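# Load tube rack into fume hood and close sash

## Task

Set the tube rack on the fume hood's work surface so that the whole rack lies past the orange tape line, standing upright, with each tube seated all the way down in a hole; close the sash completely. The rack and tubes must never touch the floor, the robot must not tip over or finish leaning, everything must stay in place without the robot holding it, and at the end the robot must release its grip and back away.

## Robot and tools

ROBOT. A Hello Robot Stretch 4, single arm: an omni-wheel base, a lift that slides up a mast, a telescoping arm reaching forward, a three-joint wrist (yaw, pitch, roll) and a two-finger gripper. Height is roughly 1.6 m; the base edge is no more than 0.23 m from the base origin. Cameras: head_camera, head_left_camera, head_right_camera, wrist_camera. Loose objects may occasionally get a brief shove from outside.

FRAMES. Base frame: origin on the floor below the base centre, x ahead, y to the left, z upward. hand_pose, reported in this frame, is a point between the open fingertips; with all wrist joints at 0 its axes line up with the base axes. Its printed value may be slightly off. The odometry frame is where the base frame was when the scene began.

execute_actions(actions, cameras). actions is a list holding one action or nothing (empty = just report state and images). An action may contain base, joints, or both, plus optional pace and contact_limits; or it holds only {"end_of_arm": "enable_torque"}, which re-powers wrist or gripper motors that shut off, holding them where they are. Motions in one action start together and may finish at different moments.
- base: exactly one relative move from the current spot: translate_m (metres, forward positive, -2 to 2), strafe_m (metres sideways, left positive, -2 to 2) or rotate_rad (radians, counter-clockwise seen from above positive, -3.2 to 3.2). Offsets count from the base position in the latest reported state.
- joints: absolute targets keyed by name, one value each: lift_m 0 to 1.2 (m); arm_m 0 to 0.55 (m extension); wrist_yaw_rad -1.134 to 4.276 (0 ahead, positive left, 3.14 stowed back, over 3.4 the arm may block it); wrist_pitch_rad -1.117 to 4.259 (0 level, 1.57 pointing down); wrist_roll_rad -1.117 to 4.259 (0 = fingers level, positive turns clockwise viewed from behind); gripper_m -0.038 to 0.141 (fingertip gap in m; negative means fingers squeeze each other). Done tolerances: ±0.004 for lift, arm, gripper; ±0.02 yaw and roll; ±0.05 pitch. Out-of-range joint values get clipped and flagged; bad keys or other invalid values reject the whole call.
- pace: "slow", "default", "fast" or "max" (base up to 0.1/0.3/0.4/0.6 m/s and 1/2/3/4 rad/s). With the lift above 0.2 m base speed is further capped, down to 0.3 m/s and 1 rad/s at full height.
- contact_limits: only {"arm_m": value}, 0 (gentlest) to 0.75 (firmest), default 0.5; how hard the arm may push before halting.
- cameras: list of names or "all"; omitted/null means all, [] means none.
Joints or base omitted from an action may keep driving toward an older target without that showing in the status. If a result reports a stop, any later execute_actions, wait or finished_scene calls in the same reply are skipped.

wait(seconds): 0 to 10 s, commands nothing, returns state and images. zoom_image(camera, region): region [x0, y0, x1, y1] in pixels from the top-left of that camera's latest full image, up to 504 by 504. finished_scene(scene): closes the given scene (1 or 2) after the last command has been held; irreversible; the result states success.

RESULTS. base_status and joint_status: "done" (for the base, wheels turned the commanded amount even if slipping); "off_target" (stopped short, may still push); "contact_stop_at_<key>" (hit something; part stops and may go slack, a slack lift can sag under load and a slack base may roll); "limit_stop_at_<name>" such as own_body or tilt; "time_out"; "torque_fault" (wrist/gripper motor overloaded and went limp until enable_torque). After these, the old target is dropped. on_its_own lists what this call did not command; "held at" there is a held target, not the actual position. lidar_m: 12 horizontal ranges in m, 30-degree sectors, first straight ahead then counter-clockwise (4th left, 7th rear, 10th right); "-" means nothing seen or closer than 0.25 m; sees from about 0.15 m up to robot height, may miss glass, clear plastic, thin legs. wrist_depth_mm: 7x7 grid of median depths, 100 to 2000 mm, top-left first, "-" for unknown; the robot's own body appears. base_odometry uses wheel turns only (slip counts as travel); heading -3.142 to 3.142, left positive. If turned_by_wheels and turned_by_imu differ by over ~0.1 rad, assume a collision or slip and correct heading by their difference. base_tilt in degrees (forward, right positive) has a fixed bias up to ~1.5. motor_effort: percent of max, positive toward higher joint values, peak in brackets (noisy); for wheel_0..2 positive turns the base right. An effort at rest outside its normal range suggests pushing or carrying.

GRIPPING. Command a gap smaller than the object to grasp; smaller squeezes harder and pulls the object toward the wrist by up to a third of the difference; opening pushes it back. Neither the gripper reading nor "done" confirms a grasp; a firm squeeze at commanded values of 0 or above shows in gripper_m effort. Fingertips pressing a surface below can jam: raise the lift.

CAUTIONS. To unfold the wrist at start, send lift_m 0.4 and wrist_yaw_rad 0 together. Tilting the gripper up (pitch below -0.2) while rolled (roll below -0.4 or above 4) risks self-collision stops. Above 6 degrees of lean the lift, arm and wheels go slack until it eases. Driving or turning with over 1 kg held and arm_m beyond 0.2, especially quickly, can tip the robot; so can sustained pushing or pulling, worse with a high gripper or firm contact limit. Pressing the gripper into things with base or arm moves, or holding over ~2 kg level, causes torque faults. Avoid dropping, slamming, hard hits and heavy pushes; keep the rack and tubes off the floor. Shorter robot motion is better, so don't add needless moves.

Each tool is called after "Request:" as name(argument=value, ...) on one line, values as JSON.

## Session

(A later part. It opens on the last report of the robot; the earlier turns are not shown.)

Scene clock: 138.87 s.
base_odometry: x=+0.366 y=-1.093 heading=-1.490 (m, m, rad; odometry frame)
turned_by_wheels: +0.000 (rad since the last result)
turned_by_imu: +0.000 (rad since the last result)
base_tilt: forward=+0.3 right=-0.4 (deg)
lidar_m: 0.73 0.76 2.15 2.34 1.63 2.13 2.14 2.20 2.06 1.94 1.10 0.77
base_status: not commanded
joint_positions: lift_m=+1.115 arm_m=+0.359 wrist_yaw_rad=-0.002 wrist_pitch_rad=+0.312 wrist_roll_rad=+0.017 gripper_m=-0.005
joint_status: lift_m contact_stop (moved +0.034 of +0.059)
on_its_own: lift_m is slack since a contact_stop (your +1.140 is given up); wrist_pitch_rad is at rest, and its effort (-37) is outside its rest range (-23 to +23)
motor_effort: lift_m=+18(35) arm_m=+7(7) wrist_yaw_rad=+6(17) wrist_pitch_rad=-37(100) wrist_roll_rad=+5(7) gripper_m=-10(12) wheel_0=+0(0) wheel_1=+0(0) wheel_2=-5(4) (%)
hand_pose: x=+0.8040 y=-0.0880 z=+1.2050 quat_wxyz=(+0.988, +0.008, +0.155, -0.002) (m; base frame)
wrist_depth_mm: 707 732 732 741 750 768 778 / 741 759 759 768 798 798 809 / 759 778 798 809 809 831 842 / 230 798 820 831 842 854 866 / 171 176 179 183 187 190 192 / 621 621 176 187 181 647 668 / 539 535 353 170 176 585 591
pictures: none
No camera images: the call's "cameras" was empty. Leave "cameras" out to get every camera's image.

Request:
execute_actions(actions=[{"joints":{"lift_m":1.17},"pace":"max"}], cameras=["head_left_camera","wrist_camera"])

Scene clock: 140.13 s.
base_odometry: x=+0.366 y=-1.093 heading=-1.490 (m, m, rad; odometry frame)
turned_by_wheels: +0.000 (rad since the last result)
turned_by_imu: +0.000 (rad since the last result)
base_tilt: forward=+0.3 right=-0.2 (deg)
lidar_m: 0.73 0.75 2.11 2.35 1.65 2.14 2.15 2.21 2.07 1.93 1.10 0.78
base_status: not commanded
joint_positions: lift_m=+1.149 arm_m=+0.359 wrist_yaw_rad=-0.002 wrist_pitch_rad=+0.312 wrist_roll_rad=+0.017 gripper_m=-0.005
joint_status: lift_m contact_stop (moved +0.034 of +0.055)
on_its_own: lift_m is slack since a contact_stop (your +1.170 is given up); wrist_pitch_rad is at rest, and its effort (-37) is outside its rest range (-23 to +23)
motor_effort: lift_m=+18(39) arm_m=+7(7) wrist_yaw_rad=+8(17) wrist_pitch_rad=-37(100) wrist_roll_rad=+4(7) gripper_m=-10(11) wheel_0=+0(0) wheel_1=+0(0) wheel_2=-4(5) (%)
hand_pose: x=+0.8040 y=-0.0880 z=+1.2388 quat_wxyz=(+0.988, +0.008, +0.155, -0.002) (m; base frame)
wrist_depth_mm: 715 723 732 741 759 759 778 / 732 750 768 768 788 788 798 / 759 768 788 809 820 831 831 / 230 798 809 809 842 831 866 / 172 175 179 183 187 190 191 / 661 668 175 187 181 707 723 / 580 580 569 170 176 627 647
pictures: head_left_camera, wrist_camera
Images, in order (width x height): head_left_camera 420x672, wrist_camera 616x392.

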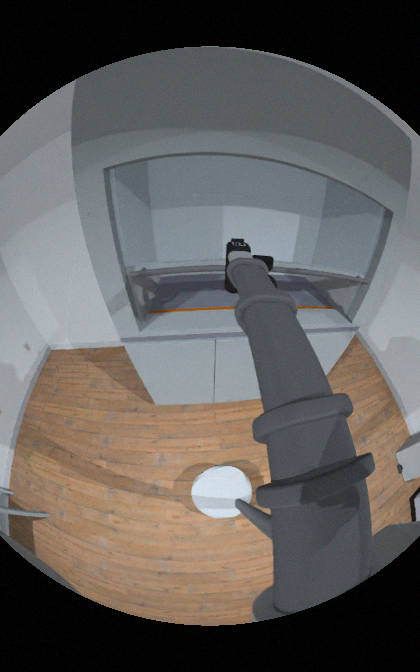

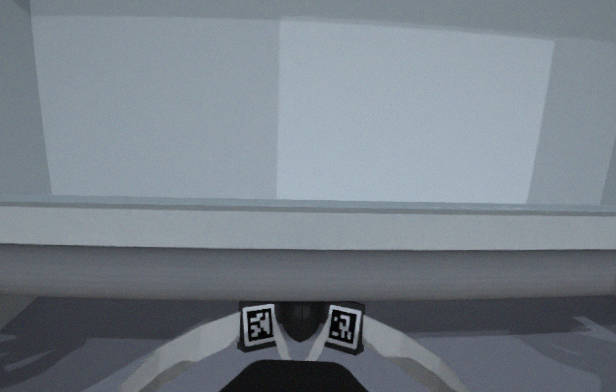

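Good enough (~1.26). Go fetch the rack.

Request:
execute_actions(actions=[{"joints":{"lift_m":1.135},"pace":"fast"}], cameras=[])

Request:
execute_actions(actions=[{"joints":{"arm_m":0.05},"base":{"translate_m":-0.33},"pace":"fast"}], cameras=[])

Request:
execute_actions(actions=[{"joints":{"lift_m":0.9,"wrist_pitch_rad":0.15,"gripper_m":0.13},"base":{"strafe_m":0.6},"pace":"fast"}], cameras=[])

Request:
execute_actions(actions=[{"base":{"rotate_rad":1.59},"pace":"fast"}], cameras=[])

Request:
execute_actions(actions=[{"base":{"strafe_m":0.87},"joints":{"lift_m":0.86},"pace":"fast"}])

Scene clock: 141.13 s.
base_odometry: x=+0.366 y=-1.093 heading=-1.490 (m, m, rad; odometry frame)
turned_by_wheels: +0.000 (rad since the last result)
turned_by_imu: +0.000 (rad since the last result)
base_tilt: forward=+0.2 right=-0.3 (deg)
lidar_m: 0.73 0.75 2.12 2.36 1.65 2.13 2.14 2.20 2.06 1.94 1.12 0.77
base_status: not commanded
joint_positions: lift_m=+1.135 arm_m=+0.359 wrist_yaw_rad=+0.000 wrist_pitch_rad=+0.303 wrist_roll_rad=+0.018 gripper_m=-0.005
joint_status: all done
motor_effort: lift_m=+14(16) arm_m=+7(7) wrist_yaw_rad=+4(7) wrist_pitch_rad=-9(36) wrist_roll_rad=+1(4) gripper_m=-9(9) wheel_0=+0(0) wheel_1=+0(0) wheel_2=-5(4) (%)
hand_pose: x=+0.8050 y=-0.0875 z=+1.2276 quat_wxyz=(+0.989, +0.009, +0.151, -0.002) (m; base frame)
wrist_depth_mm: 715 732 741 732 759 759 768 / 732 750 759 768 798 798 809 / 778 778 798 798 809 820 842 / 211 214 222 230 237 245 854 / 165 167 169 173 176 179 181 / 699 699 185 196 741 750 750 / 580 580 569 184 176 621 640
pictures: none
No camera images: the call's "cameras" was empty. Leave "cameras" out to get every camera's image.

Scene clock: 143.63 s.
base_odometry: x=+0.340 y=-0.764 heading=-1.491 (m, m, rad; odometry frame)
turned_by_wheels: +0.000 (rad since the last result)
turned_by_imu: +0.000 (rad since the last result)
base_tilt: forward=+0.1 right=-0.2 (deg)
lidar_m: 1.06 1.08 2.48 1.54 1.59 1.92 1.81 1.86 2.09 1.92 2.47 1.12
base_status: done
joint_positions: lift_m=+1.135 arm_m=+0.051 wrist_yaw_rad=+0.000 wrist_pitch_rad=+0.302 wrist_roll_rad=+0.018 gripper_m=-0.005
joint_status: all done
motor_effort: lift_m=+14(14) arm_m=-7(7) wrist_yaw_rad=+1(3) wrist_pitch_rad=-8(9) wrist_roll_rad=+1(1) gripper_m=-10(8) wheel_0=-4(5) wheel_1=-4(10) wheel_2=+2(11) (%)
hand_pose: x=+0.4975 y=-0.0875 z=+1.2276 quat_wxyz=(+0.989, +0.009, +0.151, -0.001) (m; base frame)
wrist_depth_mm: 750 1118 1308 1336 1336 1397 1078 / 759 1138 1397 1397 1397 1430 1078 / 768 1008 1430 1430 1430 1366 1025 / 788 1160 1430 1464 1499 1430 1078 / 820 917 946 960 960 1025 976 / 866 878 878 204 904 931 946 / 904 878 917 183 176 976 1008
pictures: none
No camera images: the call's "cameras" was empty. Leave "cameras" out to get every camera's image.

Scene clock: 146.83 s.
base_odometry: x=+0.938 y=-0.716 heading=-1.491 (m, m, rad; odometry frame)
turned_by_wheels: +0.000 (rad since the last result)
turned_by_imu: -0.002 (rad since the last result)
base_tilt: forward=+0.2 right=-0.3 (deg)
lidar_m: 1.04 1.92 1.83 1.00 0.98 1.26 1.83 1.90 2.50 2.53 1.56 1.10
base_status: done
joint_positions: lift_m=+0.900 arm_m=+0.051 wrist_yaw_rad=+0.000 wrist_pitch_rad=+0.152 wrist_roll_rad=+0.018 gripper_m=+0.130
joint_status: all done
motor_effort: lift_m=+14(7) arm_m=-7(7) wrist_yaw_rad=+1(2) wrist_pitch_rad=-9(12) wrist_roll_rad=+1(1) gripper_m=+1(10) wheel_0=-3(10) wheel_1=+3(11) wheel_2=+0(2) (%)
hand_pose: x=+0.5072 y=-0.0875 z=+1.0347 quat_wxyz=(+0.997, +0.009, +0.076, -0.001) (m; base frame)
wrist_depth_mm: 1430 1499 1499 750 1397 1397 1464 / 1499 1499 1576 759 1397 1430 1430 / 1537 1537 1576 768 1464 1430 1499 / 1618 1576 1576 788 1499 1499 1499 / 1537 1618 1618 798 798 831 842 / 1661 211 1618 809 820 809 854 / 1708 1618 1661 151 842 842 854
pictures: none
No camera images: the call's "cameras" was empty. Leave "cameras" out to get every camera's image.

Scene clock: 148.93 s.
base_odometry: x=+0.938 y=-0.716 heading=+0.098 (m, m, rad; odometry frame)
turned_by_wheels: +1.589 (rad since the last result)
turned_by_imu: +1.603 (rad since the last result)
base_tilt: forward=+0.2 right=-0.2 (deg)
lidar_m: 0.98 0.98 1.29 1.83 1.92 2.56 2.53 1.53 1.08 1.05 1.95 1.83
base_status: done
joint_positions: lift_m=+0.900 arm_m=+0.051 wrist_yaw_rad=+0.000 wrist_pitch_rad=+0.152 wrist_roll_rad=+0.018 gripper_m=+0.130
joint_status: not commanded
motor_effort: lift_m=+15(15) arm_m=-7(7) wrist_yaw_rad=+1(0) wrist_pitch_rad=-8(9) wrist_roll_rad=+1(2) gripper_m=+0(1) wheel_0=-4(9) wheel_1=-4(10) wheel_2=-5(10) (%)
hand_pose: x=+0.5073 y=-0.0874 z=+1.0346 quat_wxyz=(+0.997, +0.009, +0.076, -0.001) (m; base frame)
wrist_depth_mm: 1366 1397 1430 1397 1430 1464 1499 / 1366 1397 1430 1430 1464 1499 1464 / 1397 1464 1430 1464 1499 1499 1537 / 1430 1430 1464 1499 1537 1499 1537 / 715 842 1464 1537 1537 1576 1618 / 1464 211 1537 1537 1576 1537 1576 / 1464 723 1499 151 1618 1618 1661
pictures: none
No camera images: the call's "cameras" was empty. Leave "cameras" out to get every camera's image.

Scene clock: 152.50 s.
base_odometry: x=+0.853 y=+0.149 heading=+0.098 (m, m, rad; odometry frame)
turned_by_wheels: +0.000 (rad since the last result)
turned_by_imu: -0.003 (rad since the last result)
base_tilt: forward=+0.1 right=-0.3 (deg)
lidar_m: 0.89 0.92 1.02 0.96 1.01 1.34 2.60 2.66 2.02 1.92 2.52 0.95
base_status: done
joint_positions: lift_m=+0.860 arm_m=+0.051 wrist_yaw_rad=+0.000 wrist_pitch_rad=+0.152 wrist_roll_rad=+0.018 gripper_m=+0.130
joint_status: all done
motor_effort: lift_m=+15(13) arm_m=-7(7) wrist_yaw_rad=+2(2) wrist_pitch_rad=-9(9) wrist_roll_rad=+1(1) gripper_m=+1(0) wheel_0=-1(16) wheel_1=+1(10) wheel_2=+0(3) (%)
hand_pose: x=+0.5073 y=-0.0874 z=+0.9947 quat_wxyz=(+0.997, +0.009, +0.076, -0.001) (m; base frame)
wrist_depth_mm: 1118 1336 1397 1366 1397 1397 1430 / 1366 1366 1366 1430 1430 1430 1464 / 1397 1397 1397 1397 1464 1464 1464 / 1229 1308 1430 1229 1464 1499 1499 / 661 668 683 683 707 732 809 / 1397 210 1098 1499 707 741 1576 / 1499 904 1025 151 1537 1537 1576
pictures: head_camera, head_left_camera, head_right_camera, wrist_camera
Images, in order (width x height): head_camera 420x560, head_left_camera 420x672, head_right_camera 420x672, wrist_camera 616x392.

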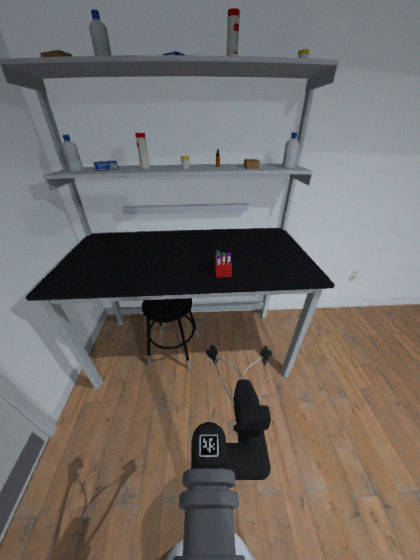

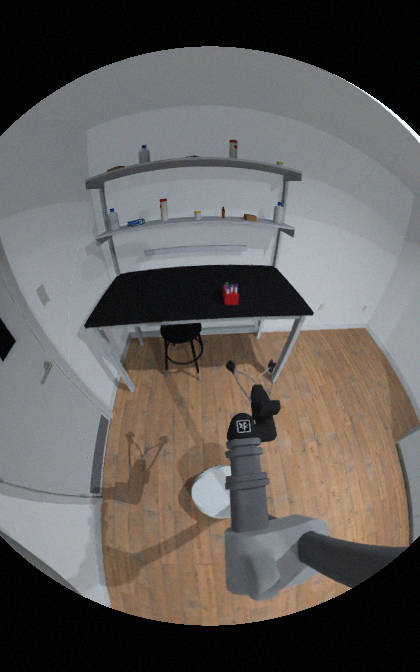

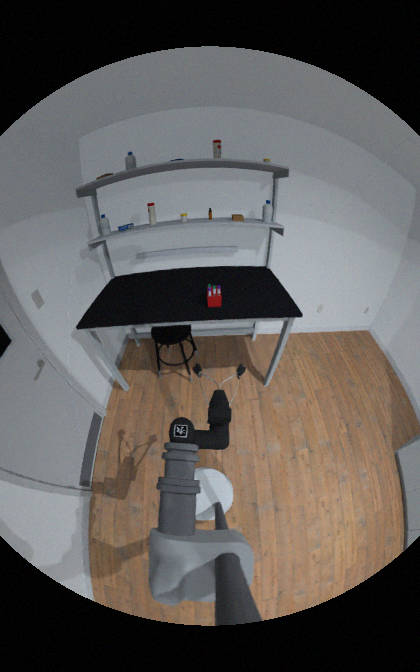

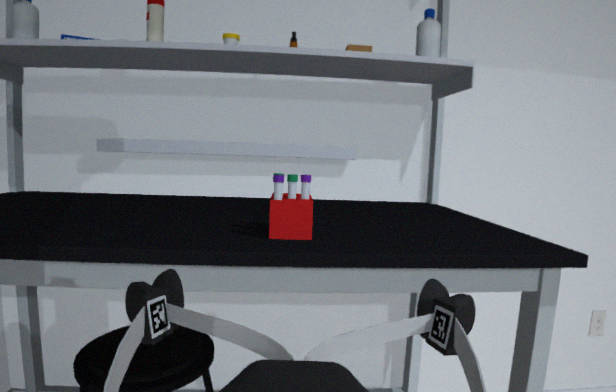

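Request:
execute_actions(actions=[{"base":{"translate_m":0.18},"joints":{"arm_m":0.2}}], cameras=["wrist_camera","head_camera"])

Scene clock: 154.77 s.
base_odometry: x=+1.031 y=+0.167 heading=+0.098 (m, m, rad; odometry frame)
turned_by_wheels: +0.000 (rad since the last result)
turned_by_imu: -0.001 (rad since the last result)
base_tilt: forward=+0.2 right=-0.2 (deg)
lidar_m: 0.72 0.75 0.98 0.97 1.01 1.35 2.80 2.85 2.01 1.96 2.25 0.78
base_status: done
joint_positions: lift_m=+0.860 arm_m=+0.199 wrist_yaw_rad=+0.000 wrist_pitch_rad=+0.152 wrist_roll_rad=+0.018 gripper_m=+0.130
joint_status: all done
motor_effort: lift_m=+15(15) arm_m=+7(9) wrist_yaw_rad=-1(2) wrist_pitch_rad=-8(9) wrist_roll_rad=+2(1) gripper_m=+0(1) wheel_0=+2(13) wheel_1=+5(8) wheel_2=-2(10) (%)
hand_pose: x=+0.6548 y=-0.0874 z=+0.9947 quat_wxyz=(+0.997, +0.009, +0.076, -0.001) (m; base frame)
wrist_depth_mm: 878 904 854 831 820 842 1118 / 1042 1078 1078 1078 1098 1118 1118 / 1060 1060 1078 1098 1118 1138 1160 / 1060 1078 1098 1118 1118 1160 1182 / 574 597 615 415 676 691 715 / 379 211 397 413 392 392 427 / 307 307 314 151 329 336 345
pictures: head_camera, wrist_camera
Images, in order (width x height): head_camera 420x560, wrist_camera 616x392.

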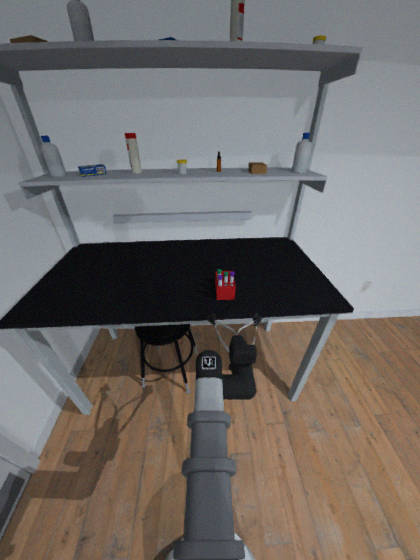

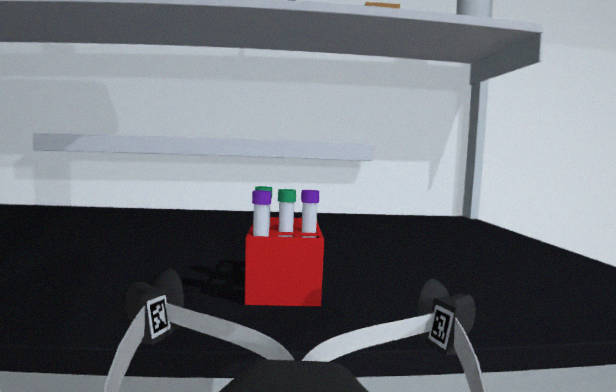

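Request:
execute_actions(actions=[{"base":{"strafe_m":0.014},"joints":{"lift_m":0.835,"arm_m":0.3}}], cameras=[])

Request:
execute_actions(actions=[{"joints":{"arm_m":0.41}}], cameras=["wrist_camera"])

Scene clock: 156.43 s.
base_odometry: x=+1.030 y=+0.181 heading=+0.098 (m, m, rad; odometry frame)
turned_by_wheels: +0.000 (rad since the last result)
turned_by_imu: +0.000 (rad since the last result)
base_tilt: forward=+0.1 right=-0.4 (deg)
lidar_m: 0.71 0.74 0.96 0.95 0.98 1.34 2.78 2.85 2.03 1.97 2.25 0.77
base_status: done
joint_positions: lift_m=+0.835 arm_m=+0.299 wrist_yaw_rad=+0.000 wrist_pitch_rad=+0.152 wrist_roll_rad=+0.018 gripper_m=+0.130
joint_status: all done
motor_effort: lift_m=+14(18) arm_m=+7(8) wrist_yaw_rad=+1(0) wrist_pitch_rad=-8(9) wrist_roll_rad=+1(1) gripper_m=+0(1) wheel_0=-4(8) wheel_1=+4(11) wheel_2=+0(2) (%)
hand_pose: x=+0.7548 y=-0.0874 z=+0.9698 quat_wxyz=(+0.997, +0.009, +0.076, -0.001) (m; base frame)
wrist_depth_mm: 946 946 946 904 878 842 798 / 960 976 976 991 1008 1008 1025 / 946 976 991 1008 991 1025 1042 / 976 991 1008 340 1025 1042 1042 / 488 517 521 307 569 585 597 / 322 211 314 310 332 336 364 / 242 240 251 151 258 258 274
pictures: none
No camera images: the call's "cameras" was empty. Leave "cameras" out to get every camera's image.

Scene clock: 157.77 s.
base_odometry: x=+1.030 y=+0.181 heading=+0.098 (m, m, rad; odometry frame)
turned_by_wheels: +0.000 (rad since the last result)
turned_by_imu: +0.000 (rad since the last result)
base_tilt: forward=+0.3 right=-0.3 (deg)
lidar_m: 0.70 0.74 0.96 0.95 0.97 1.34 2.79 2.84 2.03 1.97 2.26 0.76
base_status: not commanded
joint_positions: lift_m=+0.835 arm_m=+0.409 wrist_yaw_rad=+0.000 wrist_pitch_rad=+0.152 wrist_roll_rad=+0.018 gripper_m=+0.130
joint_status: all done
motor_effort: lift_m=+14(14) arm_m=+7(6) wrist_yaw_rad=+1(0) wrist_pitch_rad=-8(8) wrist_roll_rad=+1(1) gripper_m=+1(0) wheel_0=-4(3) wheel_1=+4(4) wheel_2=+0(0) (%)
hand_pose: x=+0.8648 y=-0.0874 z=+0.9698 quat_wxyz=(+0.997, +0.009, +0.076, -0.001) (m; base frame)
wrist_depth_mm: 831 831 854 866 866 866 750 / 831 854 866 878 904 904 904 / 854 866 866 891 904 917 917 / 878 878 878 249 917 917 946 / 488 508 473 228 569 585 597 / 320 211 196 198 200 334 362 / 242 240 200 151 244 259 274
pictures: wrist_camera
Images, in order (width x height): wrist_camera 616x392.

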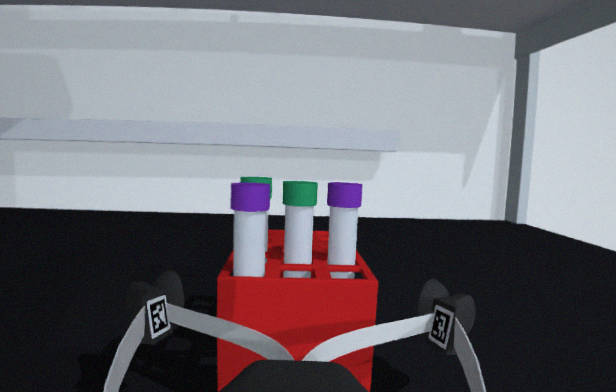

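Request:
execute_actions(actions=[{"joints":{"arm_m":0.43}}], cameras=[])

Request:
execute_actions(actions=[{"joints":{"gripper_m":0.02}}], cameras=[])

Request:
execute_actions(actions=[{"joints":{"lift_m":0.92}}], cameras=["wrist_camera","head_camera"])

Scene clock: 158.80 s.
base_odometry: x=+1.030 y=+0.181 heading=+0.098 (m, m, rad; odometry frame)
turned_by_wheels: +0.000 (rad since the last result)
turned_by_imu: +0.000 (rad since the last result)
base_tilt: forward=+0.4 right=-0.3 (deg)
lidar_m: 0.72 0.75 0.96 0.95 0.98 1.34 2.77 2.85 2.03 1.98 2.26 0.78
base_status: not commanded
joint_positions: lift_m=+0.835 arm_m=+0.429 wrist_yaw_rad=+0.000 wrist_pitch_rad=+0.152 wrist_roll_rad=+0.018 gripper_m=+0.130
joint_status: all done
motor_effort: lift_m=+14(14) arm_m=+7(9) wrist_yaw_rad=+0(2) wrist_pitch_rad=-8(8) wrist_roll_rad=+1(1) gripper_m=+0(2) wheel_0=-4(4) wheel_1=+4(4) wheel_2=+0(0) (%)
hand_pose: x=+0.8848 y=-0.0874 z=+0.9698 quat_wxyz=(+0.997, +0.009, +0.076, -0.001) (m; base frame)
wrist_depth_mm: 798 831 842 842 854 854 741 / 842 831 831 854 878 878 866 / 831 831 866 854 904 891 904 / 854 866 854 233 891 904 917 / 492 512 427 208 564 585 591 / 320 211 178 179 194 332 362 / 242 241 181 151 245 259 273
pictures: none
No camera images: the call's "cameras" was empty. Leave "cameras" out to get every camera's image.

Scene clock: 160.80 s.
base_odometry: x=+1.030 y=+0.181 heading=+0.098 (m, m, rad; odometry frame)
turned_by_wheels: +0.000 (rad since the last result)
turned_by_imu: -0.001 (rad since the last result)
base_tilt: forward=+0.1 right=-0.2 (deg)
lidar_m: 0.72 0.74 0.96 0.95 0.98 1.34 2.77 2.86 2.03 1.97 2.24 0.77
base_status: not commanded
joint_positions: lift_m=+0.835 arm_m=+0.429 wrist_yaw_rad=+0.000 wrist_pitch_rad=+0.151 wrist_roll_rad=+0.018 gripper_m=+0.021
joint_status: all done
motor_effort: lift_m=+14(14) arm_m=+7(7) wrist_yaw_rad=+1(1) wrist_pitch_rad=-3(8) wrist_roll_rad=+0(1) gripper_m=-31(33) wheel_0=-4(4) wheel_1=+4(4) wheel_2=+0(0) (%)
hand_pose: x=+0.8849 y=-0.0874 z=+0.9702 quat_wxyz=(+0.997, +0.009, +0.075, -0.001) (m; base frame)
wrist_depth_mm: 820 820 854 854 854 866 759 / 820 842 842 842 878 878 904 / 820 842 854 866 891 904 904 / 854 854 878 831 904 917 931 / 496 521 436 203 521 591 603 / 325 332 173 171 182 364 366 / 243 231 172 172 177 164 277
pictures: none
No camera images: the call's "cameras" was empty. Leave "cameras" out to get every camera's image.

Scene clock: 162.13 s.
base_odometry: x=+1.030 y=+0.181 heading=+0.098 (m, m, rad; odometry frame)
turned_by_wheels: +0.000 (rad since the last result)
turned_by_imu: +0.000 (rad since the last result)
base_tilt: forward=+0.1 right=-0.3 (deg)
lidar_m: 0.71 0.73 0.97 0.95 0.99 1.34 2.79 2.85 2.03 1.97 2.25 0.75
base_status: not commanded
joint_positions: lift_m=+0.920 arm_m=+0.429 wrist_yaw_rad=+0.000 wrist_pitch_rad=+0.153 wrist_roll_rad=+0.018 gripper_m=+0.021
joint_status: all done
motor_effort: lift_m=+22(22) arm_m=+7(7) wrist_yaw_rad=+0(1) wrist_pitch_rad=-11(11) wrist_roll_rad=+0(0) gripper_m=-32(32) wheel_0=-3(4) wheel_1=+4(5) wheel_2=+0(0) (%)
hand_pose: x=+0.8848 y=-0.0874 z=+1.0539 quat_wxyz=(+0.997, +0.009, +0.077, -0.001) (m; base frame)
wrist_depth_mm: 707 715 676 654 640 627 621 / 820 831 842 854 878 878 788 / 842 854 854 866 878 904 904 / 866 866 768 778 904 917 917 / 778 798 683 204 904 878 946 / 508 521 175 172 183 574 574 / 387 364 172 173 177 164 421
pictures: head_camera, wrist_camera
Images, in order (width x height): head_camera 420x560, wrist_camera 616x392.

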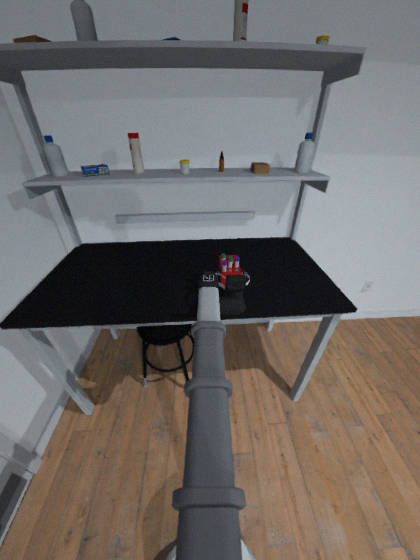

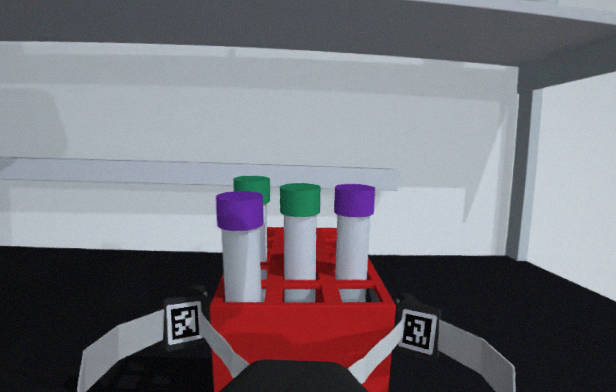

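Held. Return.

Request:
execute_actions(actions=[{"joints":{"arm_m":0.05},"base":{"translate_m":-0.18}}], cameras=[])

Request:
execute_actions(actions=[{"base":{"strafe_m":-0.88}}], cameras=[])

Request:
execute_actions(actions=[{"base":{"rotate_rad":-1.59},"pace":"slow"}], cameras=[])

Request:
execute_actions(actions=[{"base":{"strafe_m":-0.5},"joints":{"wrist_pitch_rad":0.1,"lift_m":0.905}}], cameras=[])

Request:
execute_actions(actions=[{"base":{"translate_m":0.35},"joints":{"arm_m":0.15}}])

Scene clock: 164.73 s.
base_odometry: x=+0.851 y=+0.163 heading=+0.098 (m, m, rad; odometry frame)
turned_by_wheels: +0.000 (rad since the last result)
turned_by_imu: +0.000 (rad since the last result)
base_tilt: forward=+0.1 right=-0.4 (deg)
lidar_m: 0.46 0.92 0.98 0.95 1.01 1.31 2.60 2.66 2.02 1.94 2.52 0.97
base_status: done
joint_positions: lift_m=+0.920 arm_m=+0.051 wrist_yaw_rad=+0.000 wrist_pitch_rad=+0.154 wrist_roll_rad=+0.018 gripper_m=+0.021
joint_status: all done
motor_effort: lift_m=+22(22) arm_m=-6(8) wrist_yaw_rad=+2(0) wrist_pitch_rad=-12(12) wrist_roll_rad=+0(0) gripper_m=-31(33) wheel_0=-3(12) wheel_1=-3(8) wheel_2=+0(10) (%)
hand_pose: x=+0.5072 y=-0.0875 z=+1.0537 quat_wxyz=(+0.997, +0.009, +0.077, -0.001) (m; base frame)
wrist_depth_mm: 1336 1336 1366 1397 1366 1430 1464 / 1336 1281 1397 1366 1397 1464 1464 / 1366 1397 1397 1430 1464 1499 1430 / 1397 1397 1397 1308 1464 1464 1499 / 788 820 691 204 917 931 1499 / 661 634 175 171 182 723 741 / 1430 960 172 173 177 164 1576
pictures: none
No camera images: the call's "cameras" was empty. Leave "cameras" out to get every camera's image.

Scene clock: 169.00 s.
base_odometry: x=+0.937 y=-0.712 heading=+0.098 (m, m, rad; odometry frame)
turned_by_wheels: +0.000 (rad since the last result)
turned_by_imu: +0.002 (rad since the last result)
base_tilt: forward=+0.0 right=-0.3 (deg)
lidar_m: 0.47 0.98 1.28 1.82 1.90 2.54 2.53 1.55 1.09 1.06 1.93 1.82
base_status: done
joint_positions: lift_m=+0.920 arm_m=+0.051 wrist_yaw_rad=+0.000 wrist_pitch_rad=+0.154 wrist_roll_rad=+0.018 gripper_m=+0.021
joint_status: not commanded
motor_effort: lift_m=+21(22) arm_m=-7(7) wrist_yaw_rad=+1(1) wrist_pitch_rad=-12(12) wrist_roll_rad=+0(0) gripper_m=-32(32) wheel_0=+3(12) wheel_1=-3(11) wheel_2=+0(0) (%)
hand_pose: x=+0.5072 y=-0.0874 z=+1.0538 quat_wxyz=(+0.997, +0.009, +0.077, -0.001) (m; base frame)
wrist_depth_mm: 1366 1336 1430 1430 1430 1499 1464 / 1366 1366 1397 1430 1499 1499 1499 / 1366 1430 1430 1464 1464 1499 1537 / 1430 1430 1366 1430 1464 1499 1537 / 778 904 1366 204 1537 1576 1618 / 1464 723 174 171 182 1618 1618 / 1499 732 172 172 178 164 1661
pictures: none
No camera images: the call's "cameras" was empty. Leave "cameras" out to get every camera's image.

Scene clock: 171.87 s.
base_odometry: x=+0.937 y=-0.712 heading=-1.491 (m, m, rad; odometry frame)
turned_by_wheels: -1.589 (rad since the last result)
turned_by_imu: -1.604 (rad since the last result)
base_tilt: forward=+0.3 right=-0.2 (deg)
lidar_m: 0.50 1.93 1.83 1.00 0.98 1.27 1.83 1.91 2.49 2.53 1.56 1.08
base_status: done
joint_positions: lift_m=+0.920 arm_m=+0.051 wrist_yaw_rad=+0.000 wrist_pitch_rad=+0.154 wrist_roll_rad=+0.018 gripper_m=+0.021
joint_status: not commanded
motor_effort: lift_m=+21(21) arm_m=-7(7) wrist_yaw_rad=+0(1) wrist_pitch_rad=-12(12) wrist_roll_rad=+0(0) gripper_m=-32(33) wheel_0=+3(5) wheel_1=+6(8) wheel_2=+4(8) (%)
hand_pose: x=+0.5072 y=-0.0874 z=+1.0538 quat_wxyz=(+0.997, +0.009, +0.077, -0.001) (m; base frame)
wrist_depth_mm: 1464 1537 1537 759 1397 1397 1430 / 1537 1537 1576 768 1397 1430 1499 / 1499 1537 1576 768 1430 1464 1499 / 1576 1576 1576 778 1464 1464 1537 / 1618 1576 1618 204 820 842 854 / 1618 1661 174 171 183 831 866 / 1661 1618 173 172 178 164 854
pictures: none
No camera images: the call's "cameras" was empty. Leave "cameras" out to get every camera's image.

Scene clock: 174.87 s.
base_odometry: x=+0.439 y=-0.752 heading=-1.491 (m, m, rad; odometry frame)
turned_by_wheels: +0.000 (rad since the last result)
turned_by_imu: +0.000 (rad since the last result)
base_tilt: forward=+0.1 right=-0.2 (deg)
lidar_m: 0.47 1.11 2.36 1.44 1.47 1.92 1.80 1.86 2.18 2.00 2.56 1.13
base_status: done
joint_positions: lift_m=+0.905 arm_m=+0.051 wrist_yaw_rad=+0.000 wrist_pitch_rad=+0.104 wrist_roll_rad=+0.018 gripper_m=+0.021
joint_status: all done
motor_effort: lift_m=+15(18) arm_m=-7(7) wrist_yaw_rad=+0(1) wrist_pitch_rad=-12(15) wrist_roll_rad=+0(0) gripper_m=-33(32) wheel_0=+3(12) wheel_1=-3(14) wheel_2=+0(5) (%)
hand_pose: x=+0.5091 y=-0.0874 z=+1.0536 quat_wxyz=(+0.999, +0.009, +0.052, +0.000) (m; base frame)
wrist_depth_mm: 750 866 1430 1430 1430 1430 1255 / 759 820 1430 1464 1430 1464 1229 / 1160 917 1397 1430 1499 1576 1160 / 1182 931 1430 1430 1464 1499 1205 / 1160 788 798 204 831 854 891 / 778 798 173 171 183 854 854 / 809 788 172 172 177 165 866
pictures: none
No camera images: the call's "cameras" was empty. Leave "cameras" out to get every camera's image.

Scene clock: 177.50 s.
base_odometry: x=+0.467 y=-1.101 heading=-1.491 (m, m, rad; odometry frame)
turned_by_wheels: +0.001 (rad since the last result)
turned_by_imu: -0.002 (rad since the last result)
base_tilt: forward=+0.3 right=-0.4 (deg)
lidar_m: 0.59 0.73 2.09 2.25 1.56 1.99 2.17 2.21 2.18 2.05 1.07 0.75
base_status: done
joint_positions: lift_m=+0.905 arm_m=+0.149 wrist_yaw_rad=+0.000 wrist_pitch_rad=+0.104 wrist_roll_rad=+0.018 gripper_m=+0.021
joint_status: all done
motor_effort: lift_m=+15(15) arm_m=+7(4) wrist_yaw_rad=+1(1) wrist_pitch_rad=-12(12) wrist_roll_rad=+0(0) gripper_m=-34(32) wheel_0=+4(9) wheel_1=+5(8) wheel_2=-3(13) (%)
hand_pose: x=+0.6066 y=-0.0874 z=+1.0536 quat_wxyz=(+0.999, +0.009, +0.052, +0.000) (m; base frame)
wrist_depth_mm: 359 366 389 359 357 362 1025 / 615 931 976 976 991 991 1025 / 615 976 991 991 1042 1025 1042 / 615 991 976 1025 1025 1025 1060 / 615 842 715 204 878 1025 1060 / 427 442 174 171 183 492 488 / 347 349 172 172 178 164 379
pictures: head_camera, head_left_camera, head_right_camera, wrist_camera
Images, in order (width x height): head_camera 420x560, head_left_camera 420x672, head_right_camera 420x672, wrist_camera 616x392.

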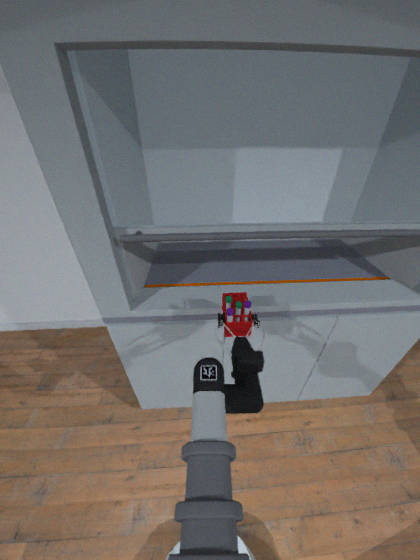

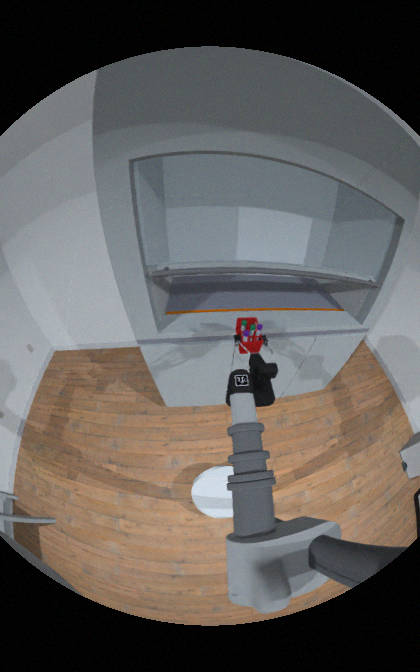

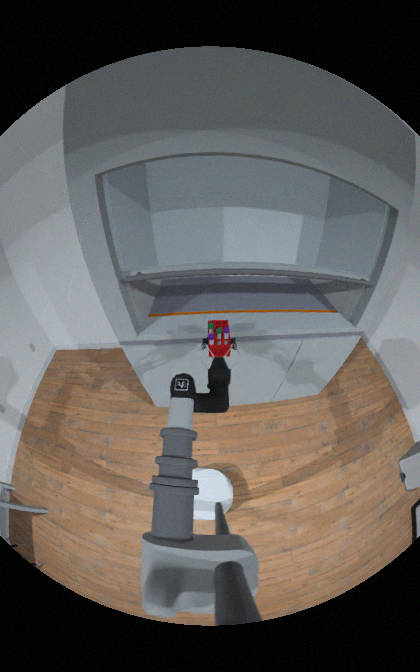

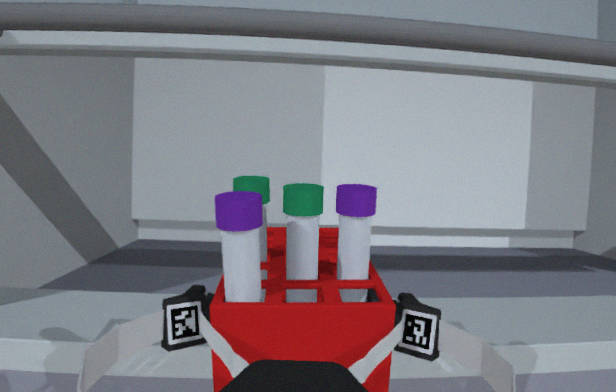

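Request:
execute_actions(actions=[{"joints":{"arm_m":0.4},"contact_limits":{"arm_m":0.3}}], cameras=["wrist_camera","head_left_camera"])

Request:
execute_actions(actions=[{"joints":{"arm_m":0.53},"contact_limits":{"arm_m":0.3}}], cameras=["wrist_camera","head_left_camera","head_camera"])

Scene clock: 179.67 s.
base_odometry: x=+0.467 y=-1.101 heading=-1.491 (m, m, rad; odometry frame)
turned_by_wheels: +0.000 (rad since the last result)
turned_by_imu: -0.001 (rad since the last result)
base_tilt: forward=+0.2 right=-0.3 (deg)
lidar_m: 0.70 0.73 2.11 2.25 1.58 1.99 2.16 2.22 2.16 2.03 1.07 0.75
base_status: not commanded
joint_positions: lift_m=+0.905 arm_m=+0.399 wrist_yaw_rad=+0.000 wrist_pitch_rad=+0.103 wrist_roll_rad=+0.018 gripper_m=+0.021
joint_status: all done
motor_effort: lift_m=+15(15) arm_m=+7(7) wrist_yaw_rad=+1(1) wrist_pitch_rad=-12(12) wrist_roll_rad=+0(0) gripper_m=-32(32) wheel_0=+4(5) wheel_1=+4(5) wheel_2=-2(2) (%)
contact_limits: arm_m 0.3
hand_pose: x=+0.8566 y=-0.0874 z=+1.0537 quat_wxyz=(+0.999, +0.009, +0.052, +0.000) (m; base frame)
wrist_depth_mm: 621 707 723 732 741 750 768 / 627 715 723 732 750 768 788 / 627 732 732 759 750 778 778 / 627 732 741 750 768 768 798 / 640 768 715 204 778 788 798 / 508 521 174 171 183 574 585 / 368 349 172 172 177 164 410
pictures: head_left_camera, wrist_camera
Images, in order (width x height): head_left_camera 420x672, wrist_camera 616x392.

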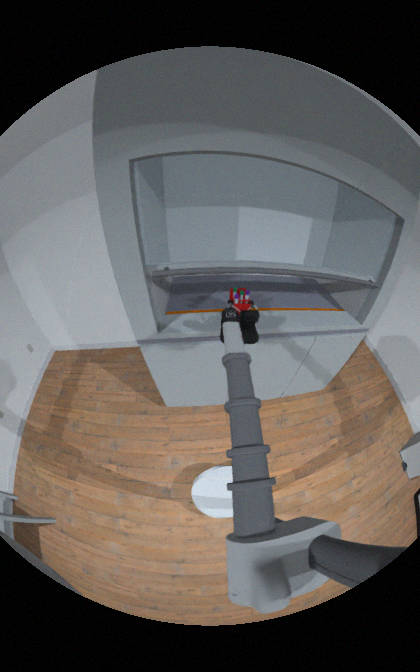

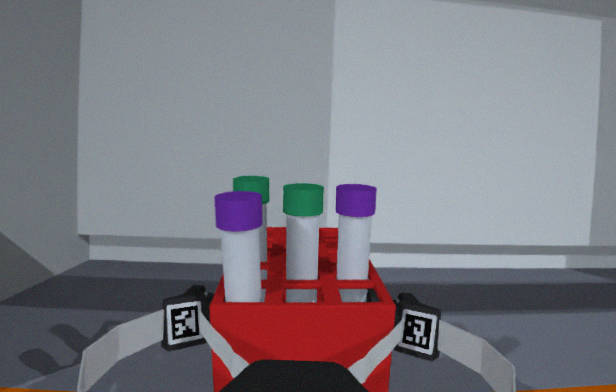

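Scene clock: 181.10 s.
base_odometry: x=+0.467 y=-1.101 heading=-1.491 (m, m, rad; odometry frame)
turned_by_wheels: +0.000 (rad since the last result)
turned_by_imu: +0.000 (rad since the last result)
base_tilt: forward=+0.0 right=-0.3 (deg)
lidar_m: 0.71 0.73 2.11 2.25 1.56 1.97 2.16 2.22 2.14 2.06 1.08 0.76
base_status: not commanded
joint_positions: lift_m=+0.905 arm_m=+0.529 wrist_yaw_rad=+0.000 wrist_pitch_rad=+0.103 wrist_roll_rad=+0.018 gripper_m=+0.021
joint_status: all done
motor_effort: lift_m=+15(15) arm_m=+7(7) wrist_yaw_rad=+0(0) wrist_pitch_rad=-11(12) wrist_roll_rad=+0(0) gripper_m=-32(31) wheel_0=+4(4) wheel_1=+4(5) wheel_2=-2(2) (%)
contact_limits: arm_m 0.3
hand_pose: x=+0.9866 y=-0.0874 z=+1.0537 quat_wxyz=(+0.999, +0.009, +0.052, +0.000) (m; base frame)
wrist_depth_mm: 569 591 597 603 615 621 634 / 580 585 603 615 627 634 634 / 591 597 609 615 627 634 647 / 597 597 603 621 627 640 661 / 603 654 615 204 647 654 654 / 508 525 175 171 182 574 580 / 368 349 172 173 178 164 410
pictures: head_camera, head_left_camera, wrist_camera
Images, in order (width x height): head_camera 420x560, head_left_camera 420x672, wrist_camera 616x392.

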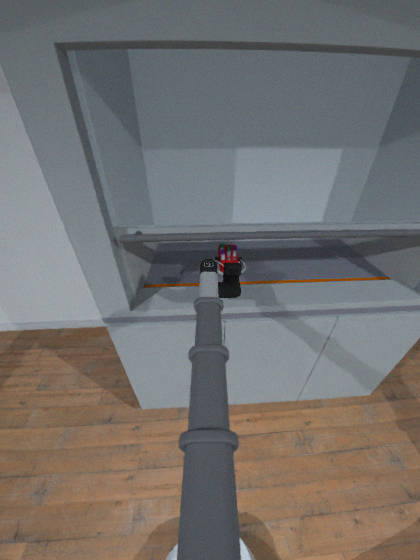

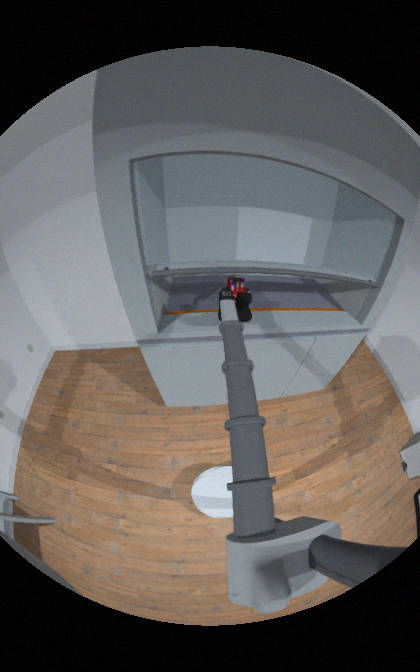

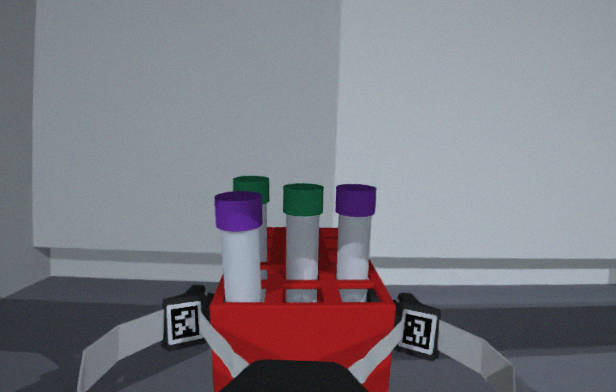

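Request:
execute_actions(actions=[{"joints":{"lift_m":0.87,"wrist_pitch_rad":0.15},"pace":"slow"}], cameras=["wrist_camera"])

Scene clock: 182.43 s.
base_odometry: x=+0.467 y=-1.101 heading=-1.491 (m, m, rad; odometry frame)
turned_by_wheels: +0.000 (rad since the last result)
turned_by_imu: +0.000 (rad since the last result)
base_tilt: forward=+0.2 right=-0.4 (deg)
lidar_m: 0.71 0.73 2.09 2.24 1.56 1.97 2.15 2.23 2.18 2.05 1.09 0.74
base_status: not commanded
joint_positions: lift_m=+0.870 arm_m=+0.529 wrist_yaw_rad=+0.000 wrist_pitch_rad=+0.153 wrist_roll_rad=+0.018 gripper_m=+0.021
joint_status: all done
motor_effort: lift_m=+14(16) arm_m=+7(7) wrist_yaw_rad=+0(1) wrist_pitch_rad=-11(12) wrist_roll_rad=+0(0) gripper_m=-32(32) wheel_0=+4(4) wheel_1=+5(5) wheel_2=-2(2) (%)
hand_pose: x=+0.9848 y=-0.0874 z=+1.0045 quat_wxyz=(+0.997, +0.009, +0.076, -0.001) (m; base frame)
wrist_depth_mm: 569 574 585 591 603 615 621 / 574 580 591 603 609 627 621 / 585 591 597 609 615 627 640 / 597 603 609 621 634 640 647 / 549 574 492 204 627 654 676 / 362 370 174 171 183 407 410 / 274 258 173 173 177 165 312
pictures: wrist_camera
Images, in order (width x height): wrist_camera 616x392.

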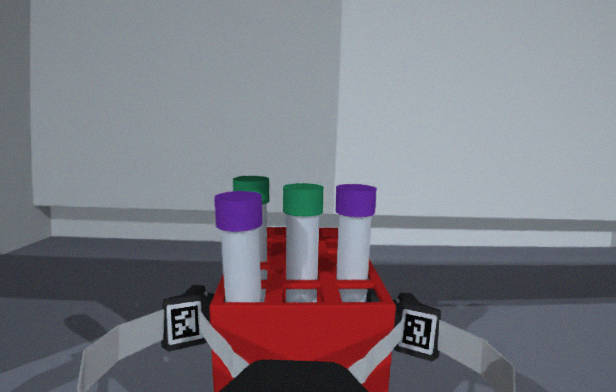

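Request:
execute_actions(actions=[{"joints":{"lift_m":0.852},"pace":"slow"}], cameras=[])

Scene clock: 183.53 s.
base_odometry: x=+0.467 y=-1.101 heading=-1.491 (m, m, rad; odometry frame)
turned_by_wheels: +0.000 (rad since the last result)
turned_by_imu: +0.000 (rad since the last result)
base_tilt: forward=+0.1 right=-0.4 (deg)
lidar_m: 0.71 0.73 2.11 2.25 1.58 1.97 2.16 2.22 2.16 2.05 1.08 0.76
base_status: not commanded
joint_positions: lift_m=+0.852 arm_m=+0.529 wrist_yaw_rad=+0.000 wrist_pitch_rad=+0.152 wrist_roll_rad=+0.018 gripper_m=+0.021
joint_status: all done
motor_effort: lift_m=+13(14) arm_m=+7(7) wrist_yaw_rad=+1(1) wrist_pitch_rad=-7(10) wrist_roll_rad=+0(0) gripper_m=-32(32) wheel_0=+4(4) wheel_1=+5(5) wheel_2=-2(2) (%)
hand_pose: x=+0.9848 y=-0.0874 z=+0.9870 quat_wxyz=(+0.997, +0.009, +0.076, -0.001) (m; base frame)
wrist_depth_mm: 564 569 585 603 603 609 621 / 580 585 591 597 603 627 640 / 585 585 603 615 621 634 640 / 585 603 609 621 640 640 654 / 500 521 439 203 521 591 615 / 325 334 174 172 182 366 366 / 245 232 172 172 177 164 277
pictures: none
No camera images: the call's "cameras" was empty. Leave "cameras" out to get every camera's image.

Landed.

Request:
execute_actions(actions=[{"joints":{"gripper_m":0.13}}], cameras=[])

Request:
execute_actions(actions=[{"joints":{"arm_m":0.36},"contact_limits":{"arm_m":0.3}}])

Scene clock: 185.73 s.
base_odometry: x=+0.467 y=-1.101 heading=-1.491 (m, m, rad; odometry frame)
turned_by_wheels: +0.000 (rad since the last result)
turned_by_imu: -0.001 (rad since the last result)
base_tilt: forward=+0.1 right=-0.2 (deg)
lidar_m: 0.71 0.73 2.09 2.26 1.56 1.99 2.16 2.23 2.17 2.05 1.10 0.75
base_status: not commanded
joint_positions: lift_m=+0.852 arm_m=+0.529 wrist_yaw_rad=+0.000 wrist_pitch_rad=+0.153 wrist_roll_rad=+0.018 gripper_m=+0.130
joint_status: all done
motor_effort: lift_m=+14(14) arm_m=+7(7) wrist_yaw_rad=+1(0) wrist_pitch_rad=-9(10) wrist_roll_rad=+0(0) gripper_m=+1(32) wheel_0=+4(5) wheel_1=+5(5) wheel_2=-2(2) (%)
hand_pose: x=+0.9848 y=-0.0874 z=+0.9867 quat_wxyz=(+0.997, +0.009, +0.076, -0.001) (m; base frame)
wrist_depth_mm: 569 574 580 597 597 603 621 / 574 585 597 603 603 615 634 / 580 591 603 603 615 634 634 / 603 603 603 609 634 640 661 / 492 512 477 218 569 597 597 / 322 210 189 190 194 336 364 / 245 242 239 151 246 260 277
pictures: none
No camera images: the call's "cameras" was empty. Leave "cameras" out to get every camera's image.

Scene clock: 187.33 s.
base_odometry: x=+0.467 y=-1.101 heading=-1.491 (m, m, rad; odometry frame)
turned_by_wheels: +0.000 (rad since the last result)
turned_by_imu: +0.000 (rad since the last result)
base_tilt: forward=+0.1 right=-0.4 (deg)
lidar_m: 0.70 0.73 2.12 2.25 1.56 1.99 2.17 2.20 2.16 2.04 1.08 0.76
base_status: not commanded
joint_positions: lift_m=+0.852 arm_m=+0.361 wrist_yaw_rad=+0.000 wrist_pitch_rad=+0.152 wrist_roll_rad=+0.018 gripper_m=+0.130
joint_status: all done
motor_effort: lift_m=+14(14) arm_m=-7(3) wrist_yaw_rad=+2(1) wrist_pitch_rad=-9(9) wrist_roll_rad=+0(0) gripper_m=+0(1) wheel_0=+4(4) wheel_1=+5(5) wheel_2=-2(2) (%)
contact_limits: arm_m 0.3
hand_pose: x=+0.8173 y=-0.0874 z=+0.9868 quat_wxyz=(+0.997, +0.009, +0.076, -0.001) (m; base frame)
wrist_depth_mm: 621 723 741 759 759 778 788 / 627 759 750 768 778 788 798 / 627 768 768 778 788 798 820 / 627 759 798 384 842 831 831 / 492 521 530 357 569 585 603 / 252 211 268 277 260 264 285 / 192 190 198 151 204 204 211
pictures: head_camera, head_left_camera, head_right_camera, wrist_camera
Images, in order (width x height): head_camera 420x560, head_left_camera 420x672, head_right_camera 420x672, wrist_camera 616x392.

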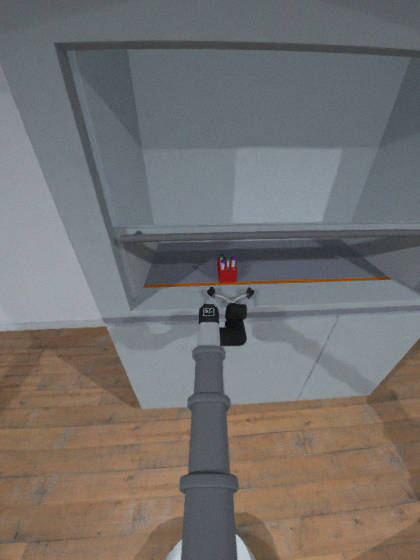

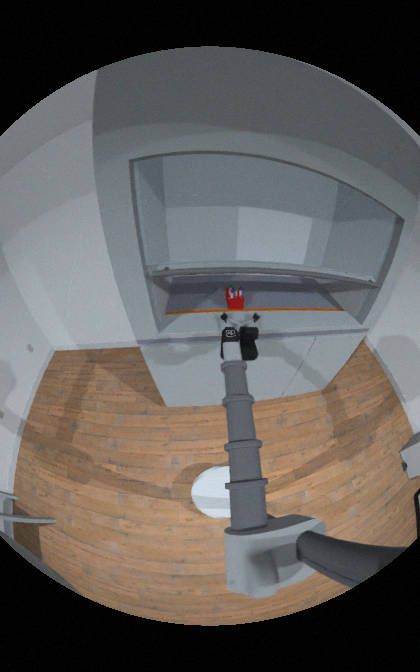

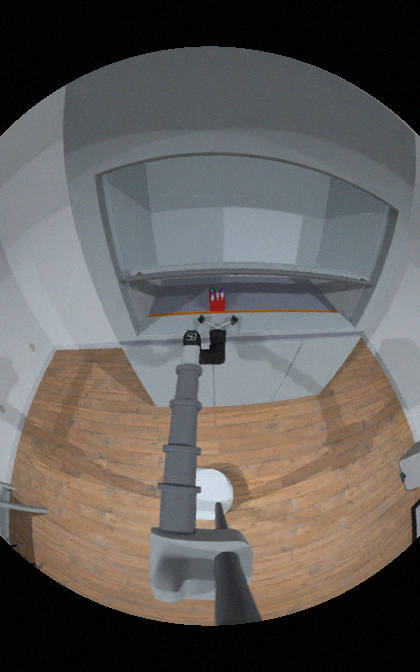

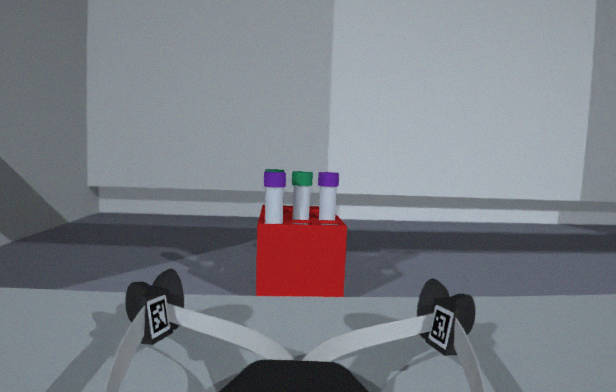

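Request:
execute_actions(actions=[{"joints":{"gripper_m":0.0,"wrist_pitch_rad":0.22}}], cameras=[])

Request:
execute_actions(actions=[{"joints":{"arm_m":0.5},"pace":"slow","contact_limits":{"arm_m":0.3}}], cameras=["wrist_camera","head_camera"])

Scene clock: 189.97 s.
base_odometry: x=+0.467 y=-1.101 heading=-1.491 (m, m, rad; odometry frame)
turned_by_wheels: +0.000 (rad since the last result)
turned_by_imu: -0.001 (rad since the last result)
base_tilt: forward=+0.1 right=-0.3 (deg)
lidar_m: 0.70 0.72 2.09 2.26 1.58 2.01 2.17 2.22 2.16 2.06 1.07 0.75
base_status: not commanded
joint_positions: lift_m=+0.852 arm_m=+0.361 wrist_yaw_rad=+0.002 wrist_pitch_rad=+0.204 wrist_roll_rad=+0.018 gripper_m=+0.001
joint_status: all done
on_its_own: wrist_pitch_rad is at rest, and its effort (+44) is outside its rest range (-23 to +23)
motor_effort: lift_m=+14(14) arm_m=-6(7) wrist_yaw_rad=-4(3) wrist_pitch_rad=+44(48) wrist_roll_rad=+0(0) gripper_m=-16(18) wheel_0=+4(4) wheel_1=+5(5) wheel_2=-2(2) (%)
hand_pose: x=+0.8147 y=-0.0870 z=+0.9721 quat_wxyz=(+0.995, +0.009, +0.102, +0.000) (m; base frame)
wrist_depth_mm: 621 723 732 741 750 768 768 / 627 741 750 768 768 788 788 / 621 741 759 778 788 798 798 / 603 778 768 379 854 820 820 / 439 459 480 359 508 517 530 / 236 244 191 210 260 264 265 / 182 172 186 172 180 195 200
pictures: none
No camera images: the call's "cameras" was empty. Leave "cameras" out to get every camera's image.

Scene clock: 192.63 s.
base_odometry: x=+0.467 y=-1.101 heading=-1.491 (m, m, rad; odometry frame)
turned_by_wheels: +0.000 (rad since the last result)
turned_by_imu: -0.001 (rad since the last result)
base_tilt: forward=+0.1 right=-0.2 (deg)
lidar_m: 0.71 0.74 2.10 2.25 1.56 1.97 2.17 2.22 2.16 2.05 1.08 0.75
base_status: not commanded
joint_positions: lift_m=+0.852 arm_m=+0.498 wrist_yaw_rad=-0.002 wrist_pitch_rad=+0.214 wrist_roll_rad=+0.018 gripper_m=+0.000
joint_status: all done
motor_effort: lift_m=+14(14) arm_m=+9(13) wrist_yaw_rad=+8(24) wrist_pitch_rad=+14(44) wrist_roll_rad=-1(1) gripper_m=-8(16) wheel_0=+4(4) wheel_1=+4(5) wheel_2=-4(4) (%)
contact_limits: arm_m 0.3
hand_pose: x=+0.9510 y=-0.0881 z=+0.9692 quat_wxyz=(+0.994, +0.009, +0.107, -0.002) (m; base frame)
wrist_depth_mm: 580 591 603 609 615 627 640 / 597 603 627 627 634 647 654 / 615 615 634 640 654 661 668 / 627 668 640 259 691 707 732 / 421 439 415 235 480 496 508 / 293 301 289 204 322 327 329 / 227 226 221 173 176 249 257
pictures: head_camera, wrist_camera
Images, in order (width x height): head_camera 420x560, wrist_camera 616x392.

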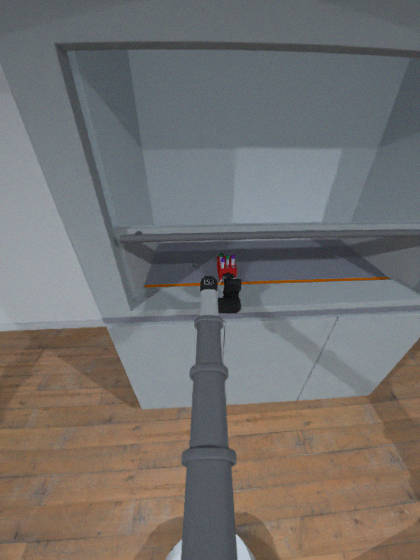

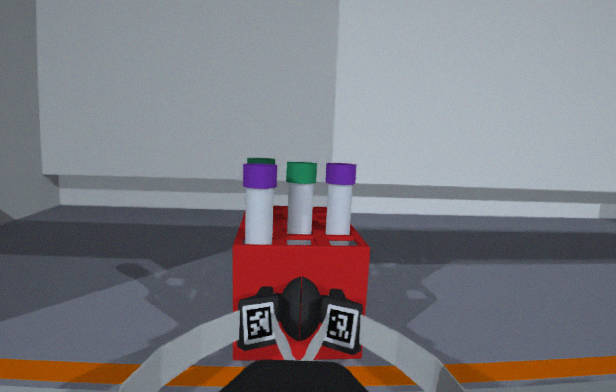

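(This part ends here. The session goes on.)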